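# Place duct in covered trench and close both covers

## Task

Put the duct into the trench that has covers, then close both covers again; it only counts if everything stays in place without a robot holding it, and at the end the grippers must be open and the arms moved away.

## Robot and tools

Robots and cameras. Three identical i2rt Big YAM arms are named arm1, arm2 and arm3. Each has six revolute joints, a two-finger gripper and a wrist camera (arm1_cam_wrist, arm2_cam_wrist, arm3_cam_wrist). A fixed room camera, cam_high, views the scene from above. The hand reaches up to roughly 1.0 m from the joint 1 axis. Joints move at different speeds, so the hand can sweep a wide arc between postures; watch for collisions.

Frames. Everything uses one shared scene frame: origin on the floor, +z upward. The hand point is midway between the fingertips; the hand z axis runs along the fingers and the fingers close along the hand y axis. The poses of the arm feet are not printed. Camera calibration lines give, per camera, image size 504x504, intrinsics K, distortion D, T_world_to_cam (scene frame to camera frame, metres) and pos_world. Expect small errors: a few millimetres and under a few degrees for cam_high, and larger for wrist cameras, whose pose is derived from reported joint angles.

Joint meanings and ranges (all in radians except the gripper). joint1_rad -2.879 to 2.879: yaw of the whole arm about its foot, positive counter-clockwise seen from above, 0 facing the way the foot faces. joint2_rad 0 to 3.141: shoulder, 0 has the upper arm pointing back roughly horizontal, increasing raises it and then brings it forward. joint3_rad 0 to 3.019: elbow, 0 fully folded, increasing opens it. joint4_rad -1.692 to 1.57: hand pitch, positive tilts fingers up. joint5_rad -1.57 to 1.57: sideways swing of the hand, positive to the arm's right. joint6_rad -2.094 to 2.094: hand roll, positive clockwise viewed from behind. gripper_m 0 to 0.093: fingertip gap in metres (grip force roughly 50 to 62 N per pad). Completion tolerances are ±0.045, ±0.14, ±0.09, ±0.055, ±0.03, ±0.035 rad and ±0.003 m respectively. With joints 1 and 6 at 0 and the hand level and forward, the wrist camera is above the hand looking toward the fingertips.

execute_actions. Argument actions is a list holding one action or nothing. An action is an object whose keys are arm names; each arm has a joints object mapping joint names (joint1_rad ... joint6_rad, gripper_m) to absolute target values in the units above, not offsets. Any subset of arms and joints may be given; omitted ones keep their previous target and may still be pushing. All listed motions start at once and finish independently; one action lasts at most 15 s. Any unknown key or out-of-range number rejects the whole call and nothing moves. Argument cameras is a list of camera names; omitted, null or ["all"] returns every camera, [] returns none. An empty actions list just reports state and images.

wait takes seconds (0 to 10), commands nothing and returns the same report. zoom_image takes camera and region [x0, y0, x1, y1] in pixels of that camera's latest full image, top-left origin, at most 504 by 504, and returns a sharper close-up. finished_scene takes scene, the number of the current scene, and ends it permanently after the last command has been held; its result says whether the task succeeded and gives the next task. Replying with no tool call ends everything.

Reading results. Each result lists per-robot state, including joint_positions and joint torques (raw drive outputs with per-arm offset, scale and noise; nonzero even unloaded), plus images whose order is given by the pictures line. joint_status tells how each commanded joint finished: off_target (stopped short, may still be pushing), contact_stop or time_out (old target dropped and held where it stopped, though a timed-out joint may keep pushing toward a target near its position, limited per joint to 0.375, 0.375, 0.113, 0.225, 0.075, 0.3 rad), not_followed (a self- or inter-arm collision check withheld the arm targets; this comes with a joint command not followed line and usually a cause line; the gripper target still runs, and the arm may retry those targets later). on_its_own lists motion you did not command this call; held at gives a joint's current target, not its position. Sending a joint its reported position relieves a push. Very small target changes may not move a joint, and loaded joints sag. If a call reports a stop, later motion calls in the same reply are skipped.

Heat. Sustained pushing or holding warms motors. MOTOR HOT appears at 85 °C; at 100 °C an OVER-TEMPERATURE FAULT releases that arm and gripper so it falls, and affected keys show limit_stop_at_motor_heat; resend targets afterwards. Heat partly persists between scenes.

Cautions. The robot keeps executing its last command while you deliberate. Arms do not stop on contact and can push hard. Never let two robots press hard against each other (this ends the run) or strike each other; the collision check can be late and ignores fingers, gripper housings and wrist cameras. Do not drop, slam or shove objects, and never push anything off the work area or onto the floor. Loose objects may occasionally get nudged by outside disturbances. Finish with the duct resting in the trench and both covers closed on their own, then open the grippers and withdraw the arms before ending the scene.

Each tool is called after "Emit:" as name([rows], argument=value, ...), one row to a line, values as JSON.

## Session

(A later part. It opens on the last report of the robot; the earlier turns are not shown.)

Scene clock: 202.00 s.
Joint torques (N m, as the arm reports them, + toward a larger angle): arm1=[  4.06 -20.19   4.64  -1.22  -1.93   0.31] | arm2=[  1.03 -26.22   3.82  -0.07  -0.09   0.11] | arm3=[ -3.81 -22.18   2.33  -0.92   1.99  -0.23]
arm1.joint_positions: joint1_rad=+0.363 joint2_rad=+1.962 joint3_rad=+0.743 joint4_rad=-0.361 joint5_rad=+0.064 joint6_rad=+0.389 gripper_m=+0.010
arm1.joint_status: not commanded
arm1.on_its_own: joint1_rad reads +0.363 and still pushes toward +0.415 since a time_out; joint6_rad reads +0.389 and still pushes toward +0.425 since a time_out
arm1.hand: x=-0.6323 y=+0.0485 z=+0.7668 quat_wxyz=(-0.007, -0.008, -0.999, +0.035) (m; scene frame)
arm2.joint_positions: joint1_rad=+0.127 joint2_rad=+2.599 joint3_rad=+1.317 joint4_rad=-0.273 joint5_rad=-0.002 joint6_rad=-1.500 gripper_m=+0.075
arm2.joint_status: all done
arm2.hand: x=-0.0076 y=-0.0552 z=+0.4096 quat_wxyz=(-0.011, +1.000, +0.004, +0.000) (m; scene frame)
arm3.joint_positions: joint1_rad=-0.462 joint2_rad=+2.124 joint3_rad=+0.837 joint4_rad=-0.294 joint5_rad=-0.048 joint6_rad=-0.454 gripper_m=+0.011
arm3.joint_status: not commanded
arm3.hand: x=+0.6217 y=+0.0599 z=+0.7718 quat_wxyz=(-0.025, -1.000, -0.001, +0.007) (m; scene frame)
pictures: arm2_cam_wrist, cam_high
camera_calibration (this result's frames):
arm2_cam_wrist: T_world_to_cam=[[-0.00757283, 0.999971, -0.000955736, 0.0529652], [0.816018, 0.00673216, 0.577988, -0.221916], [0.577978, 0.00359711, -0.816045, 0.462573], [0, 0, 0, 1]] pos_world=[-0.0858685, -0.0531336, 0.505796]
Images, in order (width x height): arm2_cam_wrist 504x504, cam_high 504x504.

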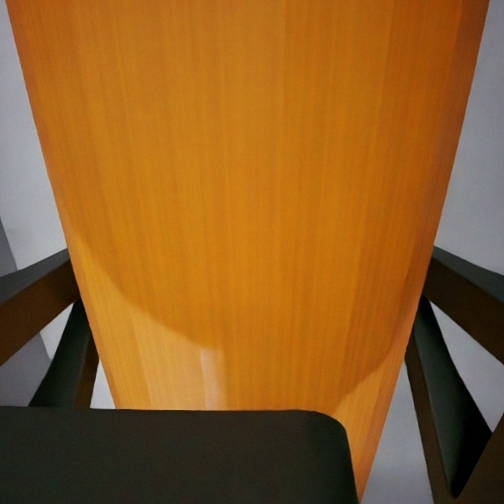

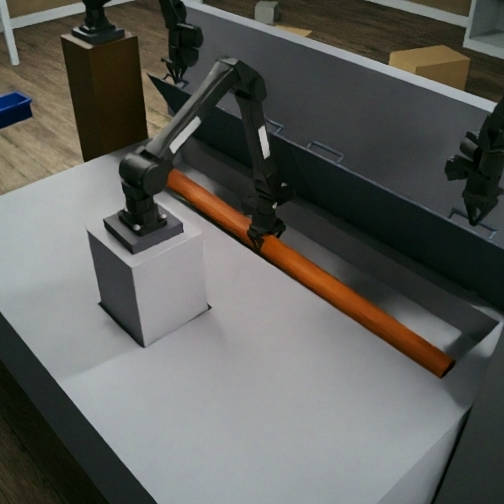

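Duct is inside the trench. Lowering to the floor.

Emit:
execute_actions([
  {"arm2":{"joints":{"joint2_rad":2.64,"joint3_rad":1.40}}},
], cameras=["cam_high"])

Emit:
execute_actions([
  {"arm2":{"joints":{"joint2_rad":2.69,"joint3_rad":1.40}}},
], cameras=["cam_high","arm2_cam_wrist"])

Scene clock: 204.17 s.
Joint torques (N m, as the arm reports them, + toward a larger angle): arm1=[  4.02 -20.43   4.6   -1.24  -1.94   0.3 ] | arm2=[  0.51 -22.93   2.95   0.09  -0.3    0.06] | arm3=[ -3.82 -22.11   2.35  -0.91   1.99  -0.24]
arm1.joint_positions: joint1_rad=+0.363 joint2_rad=+1.962 joint3_rad=+0.743 joint4_rad=-0.361 joint5_rad=+0.064 joint6_rad=+0.389 gripper_m=+0.010
arm1.joint_status: not commanded
arm1.on_its_own: joint1_rad reads +0.363 and still pushes toward +0.415 since a time_out; joint6_rad reads +0.389 and still pushes toward +0.425 since a time_out
arm1.hand: x=-0.6323 y=+0.0485 z=+0.7668 quat_wxyz=(-0.007, -0.008, -0.999, +0.035) (m; scene frame)
arm2.joint_positions: joint1_rad=+0.127 joint2_rad=+2.680 joint3_rad=+1.384 joint4_rad=-0.273 joint5_rad=+0.004 joint6_rad=-1.495 gripper_m=+0.075
arm2.joint_status: all done
arm2.hand: x=-0.0067 y=-0.0532 z=+0.3789 quat_wxyz=(-0.005, +1.000, +0.001, +0.003) (m; scene frame)
arm3.joint_positions: joint1_rad=-0.462 joint2_rad=+2.124 joint3_rad=+0.837 joint4_rad=-0.294 joint5_rad=-0.048 joint6_rad=-0.454 gripper_m=+0.011
arm3.joint_status: not commanded
arm3.hand: x=+0.6217 y=+0.0599 z=+0.7718 quat_wxyz=(-0.025, -1.000, -0.001, +0.007) (m; scene frame)
pictures: cam_high
Images, in order (width x height): cam_high 504x504.

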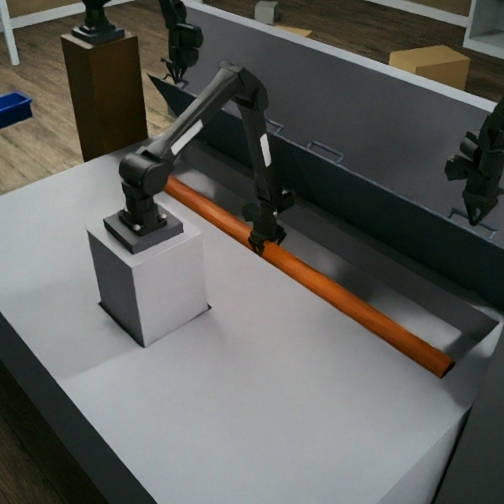

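Scene clock: 204.70 s.
Joint torques (N m, as the arm reports them, + toward a larger angle): arm1=[  4.03 -20.27   4.58  -1.21  -1.93   0.32] | arm2=[  0.54 -18.78   2.95   0.04  -0.32   0.07] | arm3=[ -3.97 -22.24   2.32  -0.89   2.    -0.24]
arm1.joint_positions: joint1_rad=+0.363 joint2_rad=+1.962 joint3_rad=+0.743 joint4_rad=-0.361 joint5_rad=+0.064 joint6_rad=+0.389 gripper_m=+0.010
arm1.joint_status: not commanded
arm1.on_its_own: joint1_rad reads +0.363 and still pushes toward +0.415 since a time_out; joint6_rad reads +0.389 and still pushes toward +0.425 since a time_out
arm1.hand: x=-0.6323 y=+0.0485 z=+0.7668 quat_wxyz=(-0.007, -0.008, -0.999, +0.035) (m; scene frame)
arm2.joint_positions: joint1_rad=+0.127 joint2_rad=+2.681 joint3_rad=+1.384 joint4_rad=-0.273 joint5_rad=+0.004 joint6_rad=-1.495 gripper_m=+0.075
arm2.joint_status: all done
arm2.hand: x=-0.0067 y=-0.0538 z=+0.3783 quat_wxyz=(-0.004, +1.000, +0.001, +0.003) (m; scene frame)
arm3.joint_positions: joint1_rad=-0.462 joint2_rad=+2.124 joint3_rad=+0.837 joint4_rad=-0.294 joint5_rad=-0.048 joint6_rad=-0.454 gripper_m=+0.011
arm3.joint_status: not commanded
arm3.hand: x=+0.6217 y=+0.0599 z=+0.7718 quat_wxyz=(-0.025, -1.000, -0.001, +0.007) (m; scene frame)
pictures: arm2_cam_wrist, cam_high
camera_calibration (this result's frames):
arm2_cam_wrist: T_world_to_cam=[[-0.00242414, 0.999885, -0.0149991, 0.0568942], [0.812355, 0.010716, 0.583065, -0.206313], [0.583159, -0.0107712, -0.812287, 0.434306], [0, 0, 0, 1]] pos_world=[-0.0855323, -0.0499988, 0.473928]
Images, in order (width x height): arm2_cam_wrist 504x504, cam_high 504x504.

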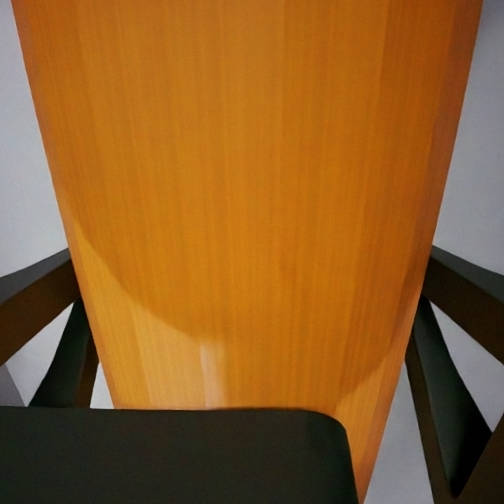

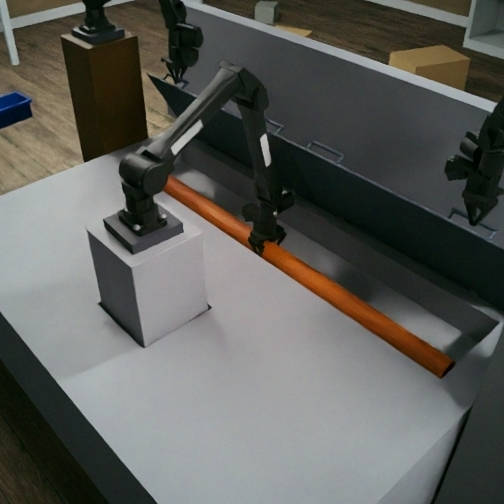

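Emit:
zoom_image(camera="cam_high", region=[340, 260, 504, 400])

Emit:
zoom_image(camera="cam_high", region=[120, 120, 280, 260])

Region (340, 260, 504, 400) of cam_high's 504x504 image, scaled by 3.073, with more detail than that image has; it fills the top 430 rows of this view, and the rest is white.

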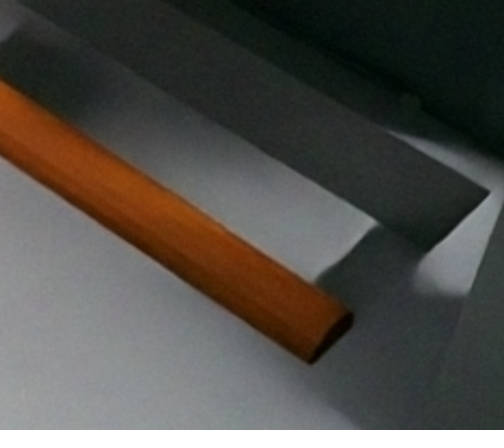

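Region (120, 120, 280, 260) of cam_high's 504x504 image, scaled by 3.150, with more detail than that image has; it fills the top 441 rows of this view, and the rest is white.

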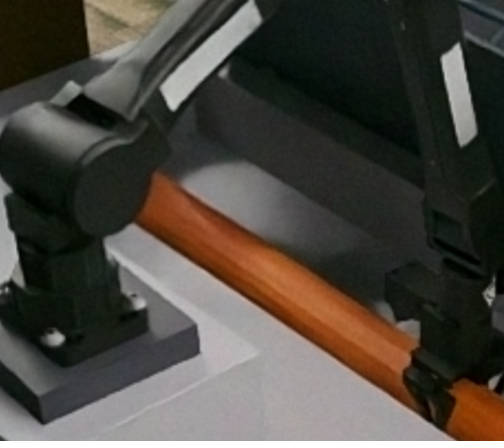

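Emit:
execute_actions([
  {"arm2":{"joints":{"gripper_m":0.09,"joint2_rad":2.67}}},
], cameras=["cam_high","arm2_cam_wrist"])

Scene clock: 208.63 s.
Joint torques (N m, as the arm reports them, + toward a larger angle): arm1=[  3.99 -20.25   4.63  -1.24  -1.94   0.3 ] | arm2=[  0.29 -20.75   2.82   0.16  -0.31   0.08] | arm3=[ -3.78 -22.26   2.38  -0.91   2.    -0.24]
arm1.joint_positions: joint1_rad=+0.363 joint2_rad=+1.962 joint3_rad=+0.743 joint4_rad=-0.361 joint5_rad=+0.064 joint6_rad=+0.389 gripper_m=+0.010
arm1.joint_status: not commanded
arm1.on_its_own: joint1_rad reads +0.363 and still pushes toward +0.415 since a time_out; joint6_rad reads +0.389 and still pushes toward +0.425 since a time_out
arm1.hand: x=-0.6323 y=+0.0485 z=+0.7668 quat_wxyz=(-0.007, -0.008, -0.999, +0.035) (m; scene frame)
arm2.joint_positions: joint1_rad=+0.127 joint2_rad=+2.681 joint3_rad=+1.385 joint4_rad=-0.273 joint5_rad=+0.004 joint6_rad=-1.494 gripper_m=+0.090
arm2.joint_status: all done
arm2.hand: x=-0.0067 y=-0.0536 z=+0.3784 quat_wxyz=(-0.005, +1.000, +0.001, +0.003) (m; scene frame)
arm3.joint_positions: joint1_rad=-0.462 joint2_rad=+2.124 joint3_rad=+0.837 joint4_rad=-0.294 joint5_rad=-0.048 joint6_rad=-0.454 gripper_m=+0.011
arm3.joint_status: not commanded
arm3.hand: x=+0.6217 y=+0.0599 z=+0.7718 quat_wxyz=(-0.025, -1.000, -0.001, +0.007) (m; scene frame)
pictures: arm2_cam_wrist, cam_high
camera_calibration (this result's frames):
arm2_cam_wrist: T_world_to_cam=[[-0.00204472, 0.999891, -0.0146162, 0.0565197], [0.812378, 0.010184, 0.583042, -0.206344], [0.583128, -0.0106817, -0.81231, 0.434366], [0, 0, 0, 1]] pos_world=[-0.0855462, -0.0497724, 0.473973]
Images, in order (width x height): arm2_cam_wrist 504x504, cam_high 504x504.

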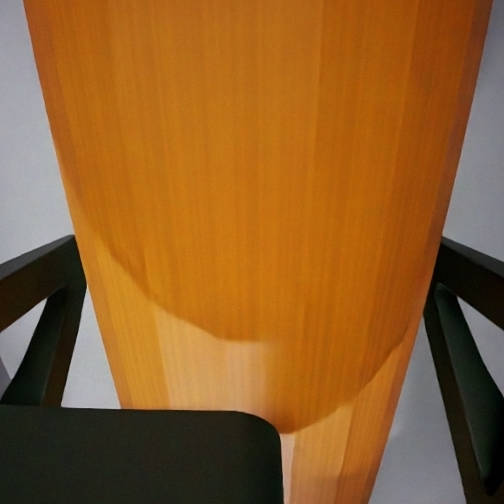

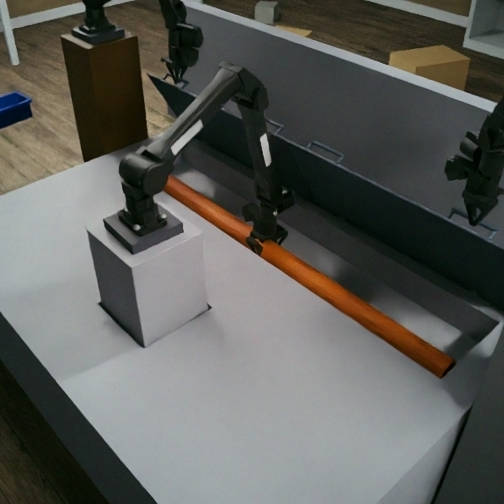

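Emit:
execute_actions([
  {"arm2":{"joints":{"joint2_rad":2.42,"joint3_rad":1.245}}},
], cameras=["cam_high","arm2_cam_wrist"])

Scene clock: 215.10 s.
Joint torques (N m, as the arm reports them, + toward a larger angle): arm1=[  3.89 -20.27   4.59  -1.26  -1.94   0.31] | arm2=[  0.25 -18.34   3.25   0.17  -0.32   0.08] | arm3=[ -3.9  -22.24   2.33  -0.91   1.98  -0.22]
arm1.joint_positions: joint1_rad=+0.363 joint2_rad=+1.962 joint3_rad=+0.743 joint4_rad=-0.361 joint5_rad=+0.064 joint6_rad=+0.389 gripper_m=+0.010
arm1.joint_status: not commanded
arm1.on_its_own: joint1_rad reads +0.363 and still pushes toward +0.415 since a time_out; joint6_rad reads +0.389 and still pushes toward +0.425 since a time_out
arm1.hand: x=-0.6323 y=+0.0485 z=+0.7668 quat_wxyz=(-0.007, -0.008, -0.999, +0.035) (m; scene frame)
arm2.joint_positions: joint1_rad=+0.127 joint2_rad=+2.416 joint3_rad=+1.240 joint4_rad=-0.270 joint5_rad=+0.004 joint6_rad=-1.495 gripper_m=+0.090
arm2.joint_status: all done
arm2.hand: x=-0.0096 y=-0.0222 z=+0.4884 quat_wxyz=(-0.066, +0.998, +0.001, -0.001) (m; scene frame)
arm3.joint_positions: joint1_rad=-0.462 joint2_rad=+2.124 joint3_rad=+0.837 joint4_rad=-0.295 joint5_rad=-0.048 joint6_rad=-0.454 gripper_m=+0.011
arm3.joint_status: not commanded
arm3.hand: x=+0.6218 y=+0.0598 z=+0.7718 quat_wxyz=(-0.025, -1.000, -0.001, +0.007) (m; scene frame)
pictures: arm2_cam_wrist, cam_high
camera_calibration (this result's frames):
arm2_cam_wrist: T_world_to_cam=[[-0.0024556, 0.994227, 0.107271, -0.0329214], [0.81796, -0.0597129, 0.572168, -0.264641], [0.57527, 0.089148, -0.813091, 0.528301], [0, 0, 0, 1]] pos_world=[-0.0875312, -0.0301682, 0.584508]
Images, in order (width x height): arm2_cam_wrist 504x504, cam_high 504x504.

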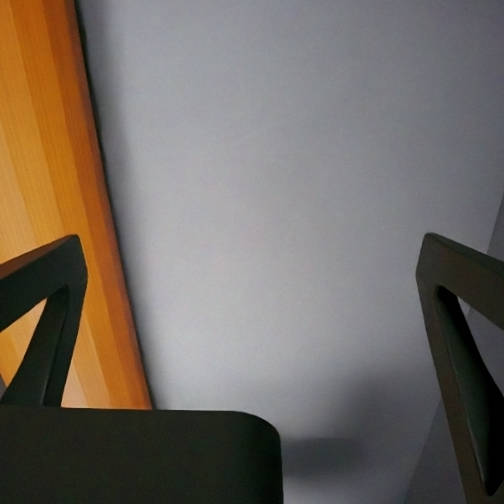

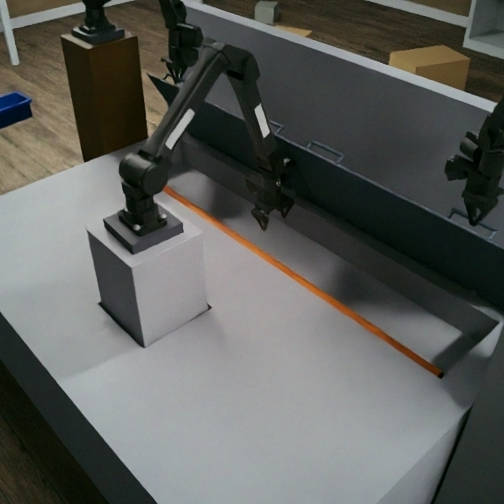

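Emit:
execute_actions([
  {"arm2":{"joints":{"joint2_rad":1.80,"joint3_rad":0.49,"joint4_rad":-0.26}},"arm1":{"joints":{"joint1_rad":0.32,"joint2_rad":1.984,"joint3_rad":0.715,"joint4_rad":-0.30,"joint6_rad":0.33}},"arm3":{"joints":{"joint1_rad":-0.40,"joint2_rad":2.148,"joint3_rad":0.795,"joint4_rad":-0.22,"joint6_rad":-0.385}}},
], cameras=["cam_high","arm2_cam_wrist"])

Scene clock: 224.27 s.
Joint torques (N m, as the arm reports them, + toward a larger angle): arm1=[  3.07 -15.06   1.93   0.63  -1.18   0.14] | arm2=[  0.34 -10.48   2.31   0.43  -0.3    0.04] | arm3=[ -3.15 -17.74   0.39   0.11   1.26  -0.15]
arm1.joint_positions: joint1_rad=+0.282 joint2_rad=+1.993 joint3_rad=+0.720 joint4_rad=-0.303 joint5_rad=+0.041 joint6_rad=+0.312 gripper_m=+0.010
arm1.joint_status: all done
arm1.hand: x=-0.6328 y=+0.0219 z=+0.7536 quat_wxyz=(-0.003, -0.011, -1.000, +0.024) (m; scene frame)
arm2.joint_positions: joint1_rad=+0.127 joint2_rad=+1.815 joint3_rad=+0.481 joint4_rad=-0.270 joint5_rad=+0.004 joint6_rad=-1.495 gripper_m=+0.090
arm2.joint_status: all done
arm2.hand: x=+0.0110 y=-0.2891 z=+0.6169 quat_wxyz=(+0.013, +1.000, +0.001, +0.005) (m; scene frame)
arm3.joint_positions: joint1_rad=-0.364 joint2_rad=+2.166 joint3_rad=+0.806 joint4_rad=-0.215 joint5_rad=-0.031 joint6_rad=-0.368 gripper_m=+0.011
arm3.joint_status: all done
arm3.hand: x=+0.6217 y=+0.0231 z=+0.7537 quat_wxyz=(-0.017, -1.000, -0.006, +0.004) (m; scene frame)
pictures: arm2_cam_wrist, cam_high
camera_calibration (this result's frames):
arm2_cam_wrist: T_world_to_cam=[[-0.00220056, 0.998767, -0.0495918, 0.316806], [0.810761, 0.0308118, 0.584565, -0.35237], [0.585373, -0.0389208, -0.80983, 0.605642], [0, 0, 0, 1]] pos_world=[-0.0681411, -0.281987, 0.71216]
Images, in order (width x height): arm2_cam_wrist 504x504, cam_high 504x504.

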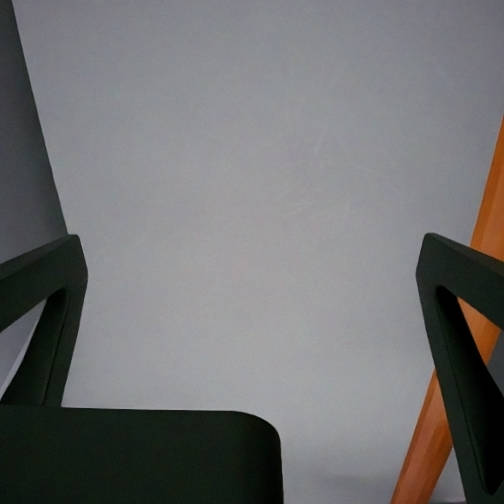

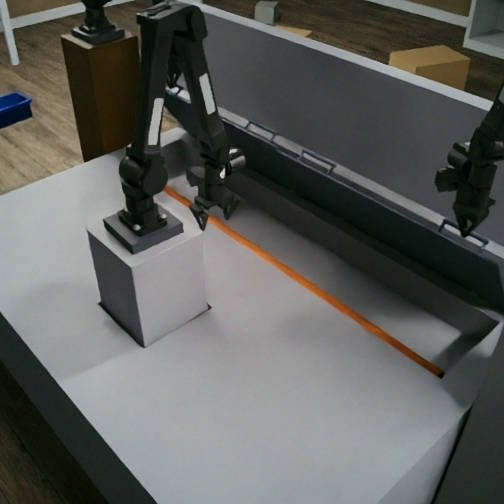

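Emit:
execute_actions([
  {"arm2":{"joints":{"joint2_rad":1.3,"joint3_rad":0.27,"joint4_rad":-0.3}},"arm1":{"joints":{"joint1_rad":-0.109,"joint2_rad":2.375,"joint3_rad":0.79,"joint4_rad":0.025,"joint6_rad":-0.10}},"arm3":{"joints":{"joint1_rad":0.005,"joint2_rad":2.518,"joint3_rad":0.887,"joint4_rad":0.075,"joint6_rad":0.025}}},
], cameras=["cam_high"])

Scene clock: 227.53 s.
Joint torques (N m, as the arm reports them, + toward a larger angle): arm1=[  2.14 -21.08  -2.62  -0.3   -0.71   0.02] | arm2=[ 0.88 -5.04  4.56  0.05 -0.31  0.06] | arm3=[ -1.94 -22.82  -3.82  -0.55   0.81   0.03]
arm1.joint_positions: joint1_rad=-0.133 joint2_rad=+2.425 joint3_rad=+0.816 joint4_rad=+0.047 joint5_rad=+0.026 joint6_rad=-0.103 gripper_m=+0.010
arm1.joint_status: all done
arm1.hand: x=-0.6343 y=-0.1193 z=+0.6179 quat_wxyz=(-0.002, -0.011, -1.000, +0.017) (m; scene frame)
arm2.joint_positions: joint1_rad=+0.127 joint2_rad=+1.308 joint3_rad=+0.260 joint4_rad=-0.290 joint5_rad=+0.004 joint6_rad=-1.495 gripper_m=+0.090
arm2.joint_status: all done
arm2.hand: x=+0.0127 y=-0.3139 z=+0.6958 quat_wxyz=(-0.119, +0.993, +0.001, -0.006) (m; scene frame)
arm3.joint_positions: joint1_rad=+0.027 joint2_rad=+2.580 joint3_rad=+0.925 joint4_rad=+0.094 joint5_rad=-0.020 joint6_rad=+0.022 gripper_m=+0.011
arm3.joint_status: all done
arm3.hand: x=+0.6209 y=-0.1164 z=+0.6157 quat_wxyz=(-0.011, -1.000, -0.007, +0.006) (m; scene frame)
pictures: cam_high
Images, in order (width x height): cam_high 504x504.

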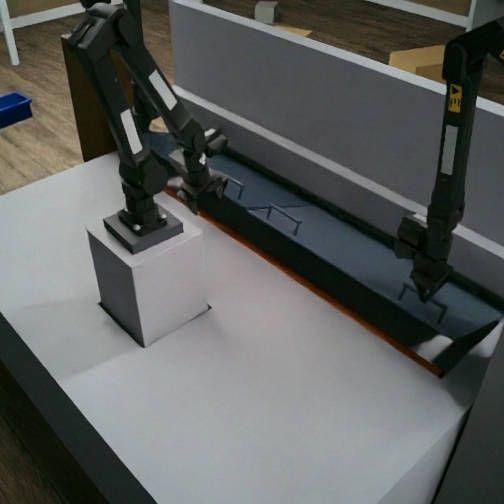

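Emit:
execute_actions([
  {"arm1":{"joints":{"joint1_rad":-0.238,"joint2_rad":2.672,"joint3_rad":0.995,"joint4_rad":0.112,"joint6_rad":-0.222}},"arm3":{"joints":{"joint1_rad":0.134,"joint2_rad":2.803,"joint3_rad":1.112,"joint4_rad":0.134,"joint6_rad":0.148}}},
], cameras=["cam_high"])

Scene clock: 229.57 s.
Joint torques (N m, as the arm reports them, + toward a larger angle): arm1=[  1.28 -22.18  -3.75  -0.31  -0.22  -0.01] | arm2=[ 0.62 -5.23  4.55  0.11 -0.33  0.06] | arm3=[ -0.58 -23.23  -4.18  -0.41   0.29   0.06]
arm1.joint_positions: joint1_rad=-0.251 joint2_rad=+2.724 joint3_rad=+1.025 joint4_rad=+0.131 joint5_rad=+0.011 joint6_rad=-0.223 gripper_m=+0.010
arm1.joint_status: all done
arm1.hand: x=-0.6336 y=-0.1585 z=+0.5150 quat_wxyz=(+0.000, -0.009, -1.000, +0.010) (m; scene frame)
arm2.joint_positions: joint1_rad=+0.127 joint2_rad=+1.308 joint3_rad=+0.260 joint4_rad=-0.290 joint5_rad=+0.004 joint6_rad=-1.495 gripper_m=+0.090
arm2.joint_status: not commanded
arm2.hand: x=+0.0127 y=-0.3139 z=+0.6958 quat_wxyz=(-0.119, +0.993, +0.001, -0.006) (m; scene frame)
arm3.joint_positions: joint1_rad=+0.141 joint2_rad=+2.863 joint3_rad=+1.149 joint4_rad=+0.150 joint5_rad=-0.008 joint6_rad=+0.143 gripper_m=+0.011
arm3.joint_status: all done
arm3.hand: x=+0.6215 y=-0.1546 z=+0.5131 quat_wxyz=(-0.006, -1.000, -0.004, +0.004) (m; scene frame)
pictures: cam_high
Images, in order (width x height): cam_high 504x504.

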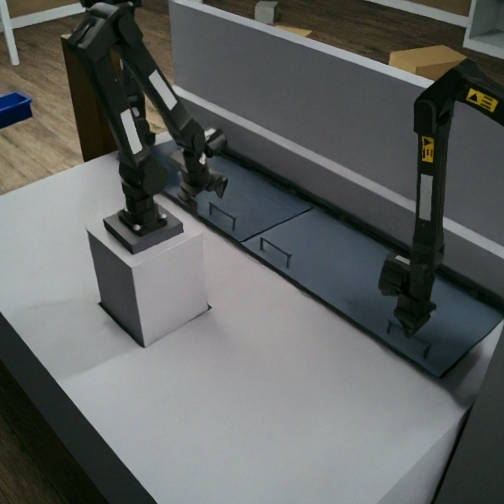

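Emit:
execute_actions([
  {"arm1":{"joints":{"joint1_rad":-0.268,"joint2_rad":2.785,"joint3_rad":1.085,"joint4_rad":0.138,"joint6_rad":-0.25}},"arm3":{"joints":{"joint1_rad":0.158,"joint2_rad":2.915,"joint3_rad":1.208,"joint4_rad":0.158,"joint6_rad":0.168}}},
], cameras=["cam_high","arm1_cam_wrist","arm3_cam_wrist"])

Scene clock: 232.30 s.
Joint torques (N m, as the arm reports them, + toward a larger angle): arm1=[  0.31 -17.43  -1.35   0.49   0.05  -0.09] | arm2=[ 0.83 -5.23  4.5   0.03 -0.31  0.05] | arm3=[  0.33 -18.14  -0.97   0.51   0.01   0.08]
arm1.joint_positions: joint1_rad=-0.266 joint2_rad=+2.791 joint3_rad=+1.084 joint4_rad=+0.139 joint5_rad=+0.003 joint6_rad=-0.241 gripper_m=+0.010
arm1.joint_status: all done
arm1.hand: x=-0.6329 y=-0.1630 z=+0.4901 quat_wxyz=(+0.000, -0.008, -1.000, +0.006) (m; scene frame)
arm2.joint_positions: joint1_rad=+0.127 joint2_rad=+1.308 joint3_rad=+0.260 joint4_rad=-0.290 joint5_rad=+0.004 joint6_rad=-1.495 gripper_m=+0.090
arm2.joint_status: not commanded
arm2.hand: x=+0.0127 y=-0.3139 z=+0.6958 quat_wxyz=(-0.119, +0.993, +0.001, -0.006) (m; scene frame)
arm3.joint_positions: joint1_rad=+0.154 joint2_rad=+2.918 joint3_rad=+1.202 joint4_rad=+0.155 joint5_rad=-0.001 joint6_rad=+0.160 gripper_m=+0.011
arm3.joint_status: all done
arm3.hand: x=+0.6206 y=-0.1582 z=+0.4920 quat_wxyz=(-0.002, -1.000, -0.002, +0.006) (m; scene frame)
pictures: arm1_cam_wrist, arm3_cam_wrist, cam_high
camera_calibration (this result's frames):
arm1_cam_wrist: T_world_to_cam=[[-0.000148416, -0.999884, 0.0152154, -0.16805], [-0.808552, 0.00907311, 0.588355, -0.792735], [-0.588425, -0.0122151, -0.80846, 0.14989], [0, 0, 0, 1]] pos_world=[-0.552793, -0.159007, 0.590147]
arm3_cam_wrist: T_world_to_cam=[[-0.012449, 0.999918, 0.00286124, 0.16765], [0.826766, 0.00868375, 0.562479, -0.784344], [0.562408, 0.00936789, -0.826807, 0.179836], [0, 0, 0, 1]] pos_world=[0.549415, -0.16251, 0.589388]
Images, in order (width x height): arm1_cam_wrist 504x504, arm3_cam_wrist 504x504, cam_high 504x504.

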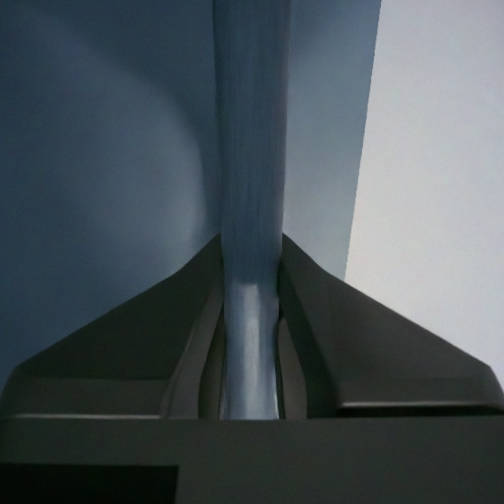

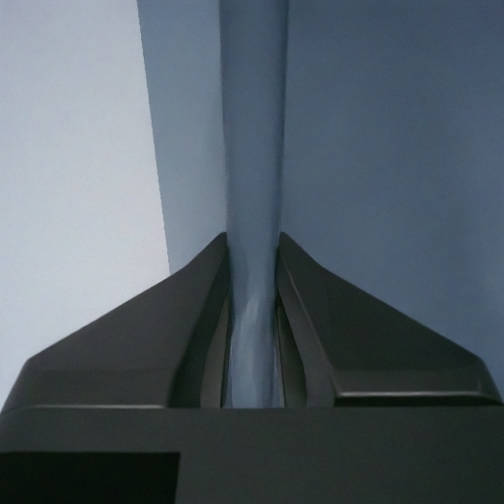

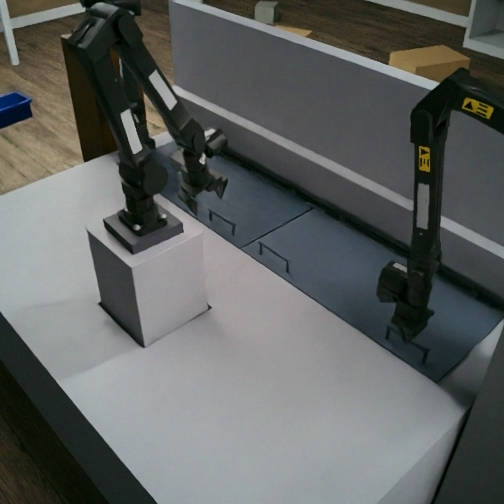

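Emit:
execute_actions([
  {"arm1":{"joints":{"joint2_rad":2.82}},"arm3":{"joints":{"joint2_rad":2.95}}},
], cameras=["cam_high"])

Scene clock: 236.67 s.
Joint torques (N m, as the arm reports them, + toward a larger angle): arm1=[  0.33 -14.16  -1.32   0.45   0.04  -0.1 ] | arm2=[ 0.68 -5.37  4.5   0.11 -0.32  0.06] | arm3=[  0.21 -14.79  -0.94   0.49   0.01   0.07]
arm1.joint_positions: joint1_rad=-0.266 joint2_rad=+2.792 joint3_rad=+1.084 joint4_rad=+0.139 joint5_rad=+0.003 joint6_rad=-0.241 gripper_m=+0.010
arm1.joint_status: all done
arm1.hand: x=-0.6335 y=-0.1628 z=+0.4898 quat_wxyz=(+0.000, -0.008, -1.000, +0.005) (m; scene frame)
arm2.joint_positions: joint1_rad=+0.127 joint2_rad=+1.308 joint3_rad=+0.260 joint4_rad=-0.290 joint5_rad=+0.004 joint6_rad=-1.495 gripper_m=+0.090
arm2.joint_status: not commanded
arm2.hand: x=+0.0127 y=-0.3139 z=+0.6958 quat_wxyz=(-0.119, +0.993, +0.001, -0.006) (m; scene frame)
arm3.joint_positions: joint1_rad=+0.154 joint2_rad=+2.919 joint3_rad=+1.202 joint4_rad=+0.155 joint5_rad=-0.001 joint6_rad=+0.160 gripper_m=+0.011
arm3.joint_status: all done
arm3.hand: x=+0.6213 y=-0.1581 z=+0.4916 quat_wxyz=(-0.002, -1.000, -0.002, +0.005) (m; scene frame)
pictures: cam_high
Images, in order (width x height): cam_high 504x504.

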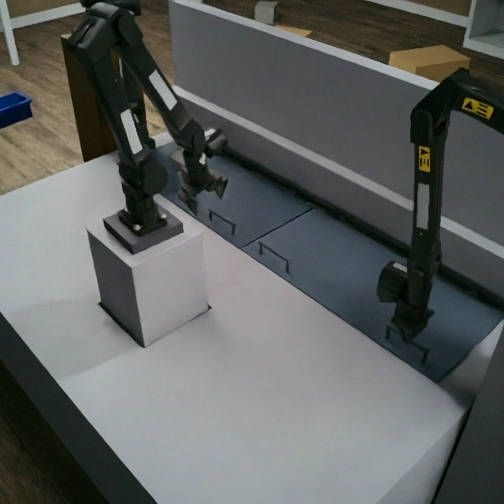

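Emit:
execute_actions([
  {"arm1":{"joints":{"gripper_m":0.045,"joint2_rad":2.795}},"arm3":{"joints":{"gripper_m":0.045,"joint2_rad":2.922}}},
], cameras=["cam_high","arm1_cam_wrist","arm3_cam_wrist"])

Scene clock: 238.53 s.
Joint torques (N m, as the arm reports them, + toward a larger angle): arm1=[  0.49 -16.77  -1.18   0.37   0.05  -0.1 ] | arm2=[ 0.56 -5.15  4.57  0.11 -0.29  0.08] | arm3=[  0.3  -17.54  -1.04   0.54   0.02   0.08]
arm1.joint_positions: joint1_rad=-0.266 joint2_rad=+2.792 joint3_rad=+1.084 joint4_rad=+0.139 joint5_rad=+0.003 joint6_rad=-0.241 gripper_m=+0.045
arm1.joint_status: all done
arm1.hand: x=-0.6335 y=-0.1628 z=+0.4898 quat_wxyz=(+0.000, -0.008, -1.000, +0.005) (m; scene frame)
arm2.joint_positions: joint1_rad=+0.127 joint2_rad=+1.308 joint3_rad=+0.260 joint4_rad=-0.290 joint5_rad=+0.004 joint6_rad=-1.495 gripper_m=+0.090
arm2.joint_status: not commanded
arm2.hand: x=+0.0127 y=-0.3139 z=+0.6958 quat_wxyz=(-0.119, +0.993, +0.001, -0.006) (m; scene frame)
arm3.joint_positions: joint1_rad=+0.154 joint2_rad=+2.919 joint3_rad=+1.204 joint4_rad=+0.155 joint5_rad=-0.001 joint6_rad=+0.161 gripper_m=+0.045
arm3.joint_status: all done
arm3.hand: x=+0.6204 y=-0.1583 z=+0.4914 quat_wxyz=(-0.002, -1.000, -0.001, +0.006) (m; scene frame)
pictures: arm1_cam_wrist, arm3_cam_wrist, cam_high
camera_calibration (this result's frames):
arm1_cam_wrist: T_world_to_cam=[[-0.000140598, -0.999889, 0.0149249, -0.167739], [-0.8079, 0.00890908, 0.589252, -0.793069], [-0.589319, -0.0119749, -0.807811, 0.14838], [0, 0, 0, 1]] pos_world=[-0.553301, -0.158878, 0.589685]
arm3_cam_wrist: T_world_to_cam=[[-0.0116844, 0.999928, 0.00279493, 0.167252], [0.826982, 0.00809214, 0.56217, -0.783862], [0.562107, 0.00887998, -0.827017, 0.179696], [0, 0, 0, 1]] pos_world=[0.549185, -0.162493, 0.588808]
Images, in order (width x height): arm1_cam_wrist 504x504, arm3_cam_wrist 504x504, cam_high 504x504.

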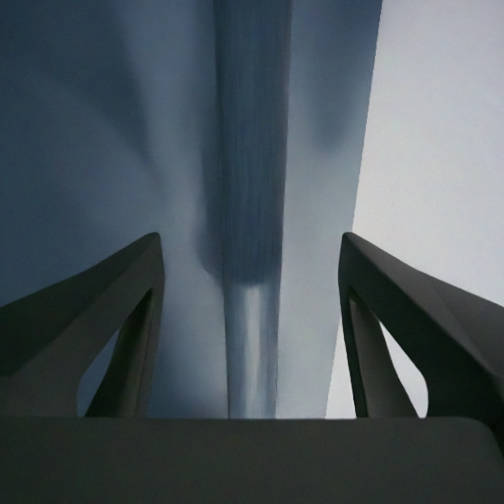

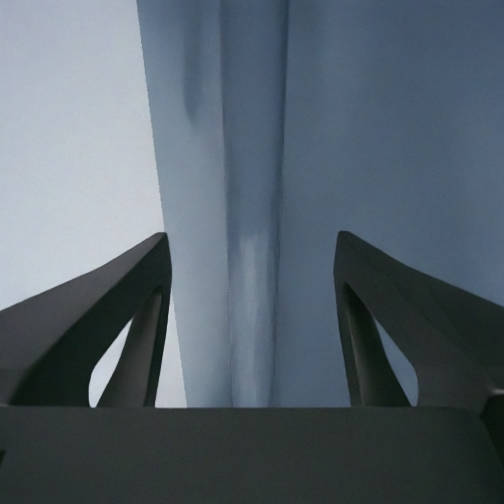

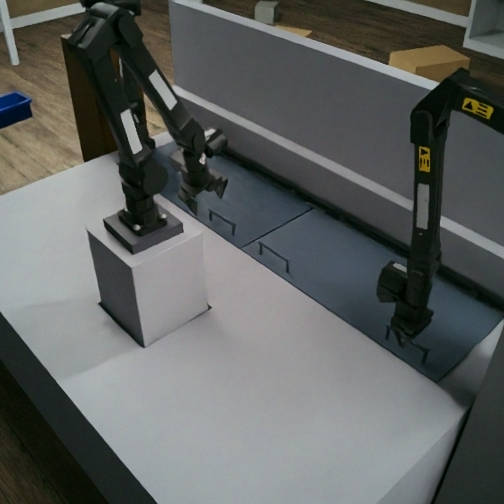

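Emit:
execute_actions([
  {"arm1":{"joints":{"joint2_rad":1.75,"joint3_rad":0.45,"joint4_rad":-0.1}},"arm3":{"joints":{"joint2_rad":1.85,"joint3_rad":0.5,"joint4_rad":-0.1}}},
])

Scene clock: 244.20 s.
Joint torques (N m, as the arm reports them, + toward a larger angle): arm1=[  0.4  -11.45   1.87   0.74   0.05  -0.09] | arm2=[ 0.59 -5.    4.6   0.17 -0.3   0.09] | arm3=[  0.49 -11.96   1.34   0.24   0.01   0.07]
arm1.joint_positions: joint1_rad=-0.266 joint2_rad=+1.755 joint3_rad=+0.459 joint4_rad=-0.096 joint5_rad=+0.003 joint6_rad=-0.241 gripper_m=+0.045
arm1.joint_status: all done
arm1.hand: x=-0.6750 y=-0.1495 z=+0.7985 quat_wxyz=(-0.086, -0.008, -0.996, +0.027) (m; scene frame)
arm2.joint_positions: joint1_rad=+0.127 joint2_rad=+1.308 joint3_rad=+0.260 joint4_rad=-0.290 joint5_rad=+0.004 joint6_rad=-1.495 gripper_m=+0.090
arm2.joint_status: not commanded
arm2.hand: x=+0.0127 y=-0.3139 z=+0.6958 quat_wxyz=(-0.119, +0.993, +0.001, -0.006) (m; scene frame)
arm3.joint_positions: joint1_rad=+0.154 joint2_rad=+1.854 joint3_rad=+0.503 joint4_rad=-0.094 joint5_rad=-0.001 joint6_rad=+0.161 gripper_m=+0.045
arm3.joint_status: all done
arm3.hand: x=+0.6668 y=-0.1500 z=+0.8259 quat_wxyz=(-0.012, -0.998, -0.001, +0.063) (m; scene frame)
pictures: arm1_cam_wrist, arm2_cam_wrist, arm3_cam_wrist, cam_high
camera_calibration (this result's frames):
arm1_cam_wrist: T_world_to_cam=[[-0.00521292, -0.998197, 0.0597963, -0.197989], [-0.896926, 0.0311069, 0.441084, -0.947106], [-0.442149, -0.0513336, -0.895471, 0.536986], [0, 0, 0, 1]] pos_world=[-0.613089, -0.140605, 0.910448]
arm2_cam_wrist: T_world_to_cam=[[-0.00150647, 0.97695, 0.213461, 0.155583], [0.822795, -0.120107, 0.555502, -0.426354], [0.568336, 0.176472, -0.803649, 0.731115], [0, 0, 0, 1]] pos_world=[-0.0644822, -0.332226, 0.791189]
arm3_cam_wrist: T_world_to_cam=[[-0.0121456, 0.999817, -0.0147746, 0.173354], [0.885925, 0.0176112, 0.463494, -0.96675], [0.463669, -0.00745983, -0.885977, 0.542114], [0, 0, 0, 1]] pos_world=[0.607212, -0.152253, 0.930945]
Images, in order (width x height): arm1_cam_wrist 504x504, arm2_cam_wrist 504x504, arm3_cam_wrist 504x504, cam_high 504x504.

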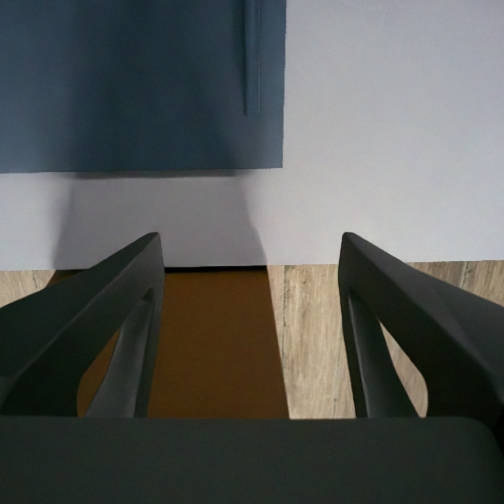

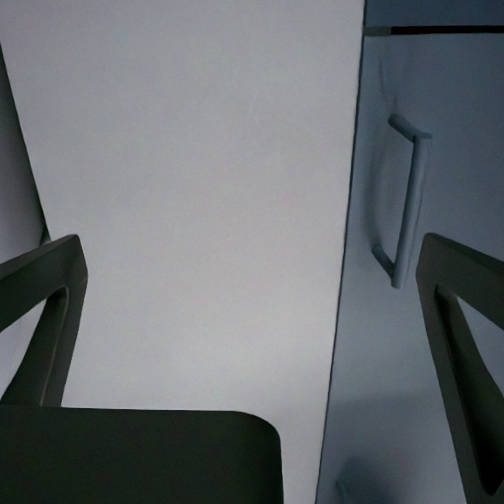

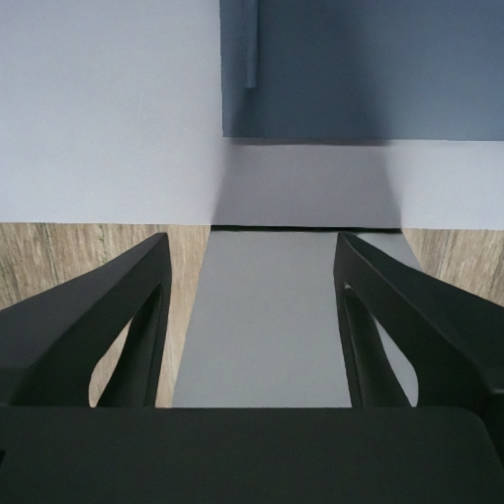

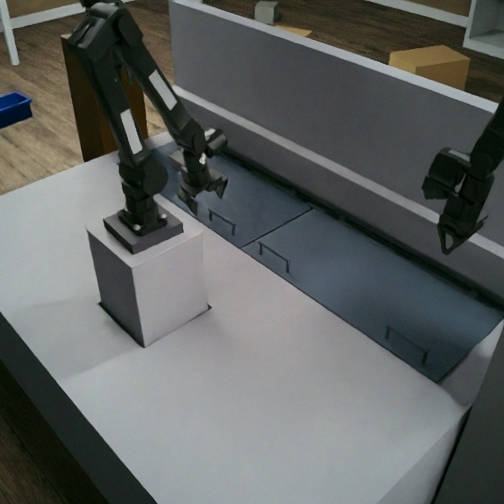

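Emit:
zoom_image(camera="cam_high", region=[180, 160, 504, 400])

Emit:
zoom_image(camera="arm2_cam_wrist", region=[280, 0, 504, 200])

Region (180, 160, 504, 400) of cam_high's 504x504 image, scaled by 1.556, with more detail than that image has; it fills the top 373 rows of this view, and the rest is white.

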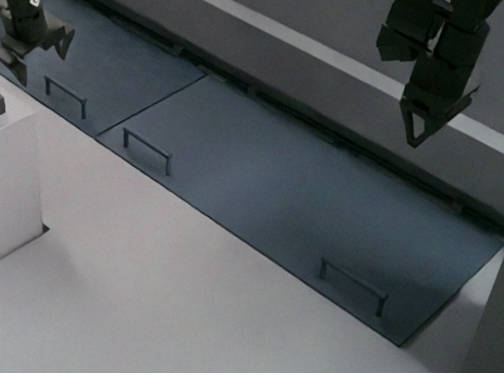

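Region (280, 0, 504, 200) of arm2_cam_wrist's 504x504 image, scaled by 2.250, with more detail than that image has; it fills the top 450 rows of this view, and the rest is white.

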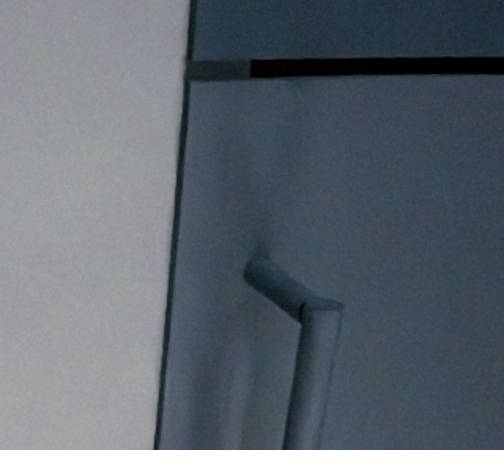

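Emit:
execute_actions([
  {"arm2":{"joints":{"joint2_rad":1.15,"joint3_rad":0.22}}},
], cameras=["cam_high"])

Scene clock: 248.97 s.
Joint torques (N m, as the arm reports them, + toward a larger angle): arm1=[  0.39 -11.19   1.81   0.7    0.05  -0.09] | arm2=[ 0.64 -4.18  5.24  0.26 -0.29  0.08] | arm3=[  0.37 -11.94   1.3    0.31   0.01   0.08]
arm1.joint_positions: joint1_rad=-0.266 joint2_rad=+1.755 joint3_rad=+0.459 joint4_rad=-0.096 joint5_rad=+0.003 joint6_rad=-0.241 gripper_m=+0.045
arm1.joint_status: not commanded
arm1.hand: x=-0.6750 y=-0.1495 z=+0.7985 quat_wxyz=(-0.086, -0.008, -0.996, +0.027) (m; scene frame)
arm2.joint_positions: joint1_rad=+0.127 joint2_rad=+1.155 joint3_rad=+0.213 joint4_rad=-0.290 joint5_rad=+0.004 joint6_rad=-1.495 gripper_m=+0.090
arm2.joint_status: all done
arm2.hand: x=+0.0125 y=-0.3129 z=+0.7159 quat_wxyz=(-0.172, +0.985, +0.001, -0.010) (m; scene frame)
arm3.joint_positions: joint1_rad=+0.154 joint2_rad=+1.854 joint3_rad=+0.503 joint4_rad=-0.094 joint5_rad=-0.001 joint6_rad=+0.161 gripper_m=+0.045
arm3.joint_status: not commanded
arm3.hand: x=+0.6668 y=-0.1500 z=+0.8259 quat_wxyz=(-0.012, -0.998, -0.001, +0.063) (m; scene frame)
pictures: cam_high
Images, in order (width x height): cam_high 504x504.

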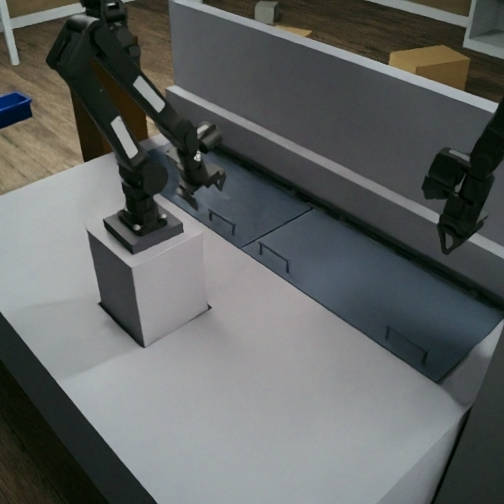

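Duct is in the trench, both covers are shut, and all arms have let go and moved clear.

Emit:
finished_scene(scene=2)

The scene is finished: the task was done.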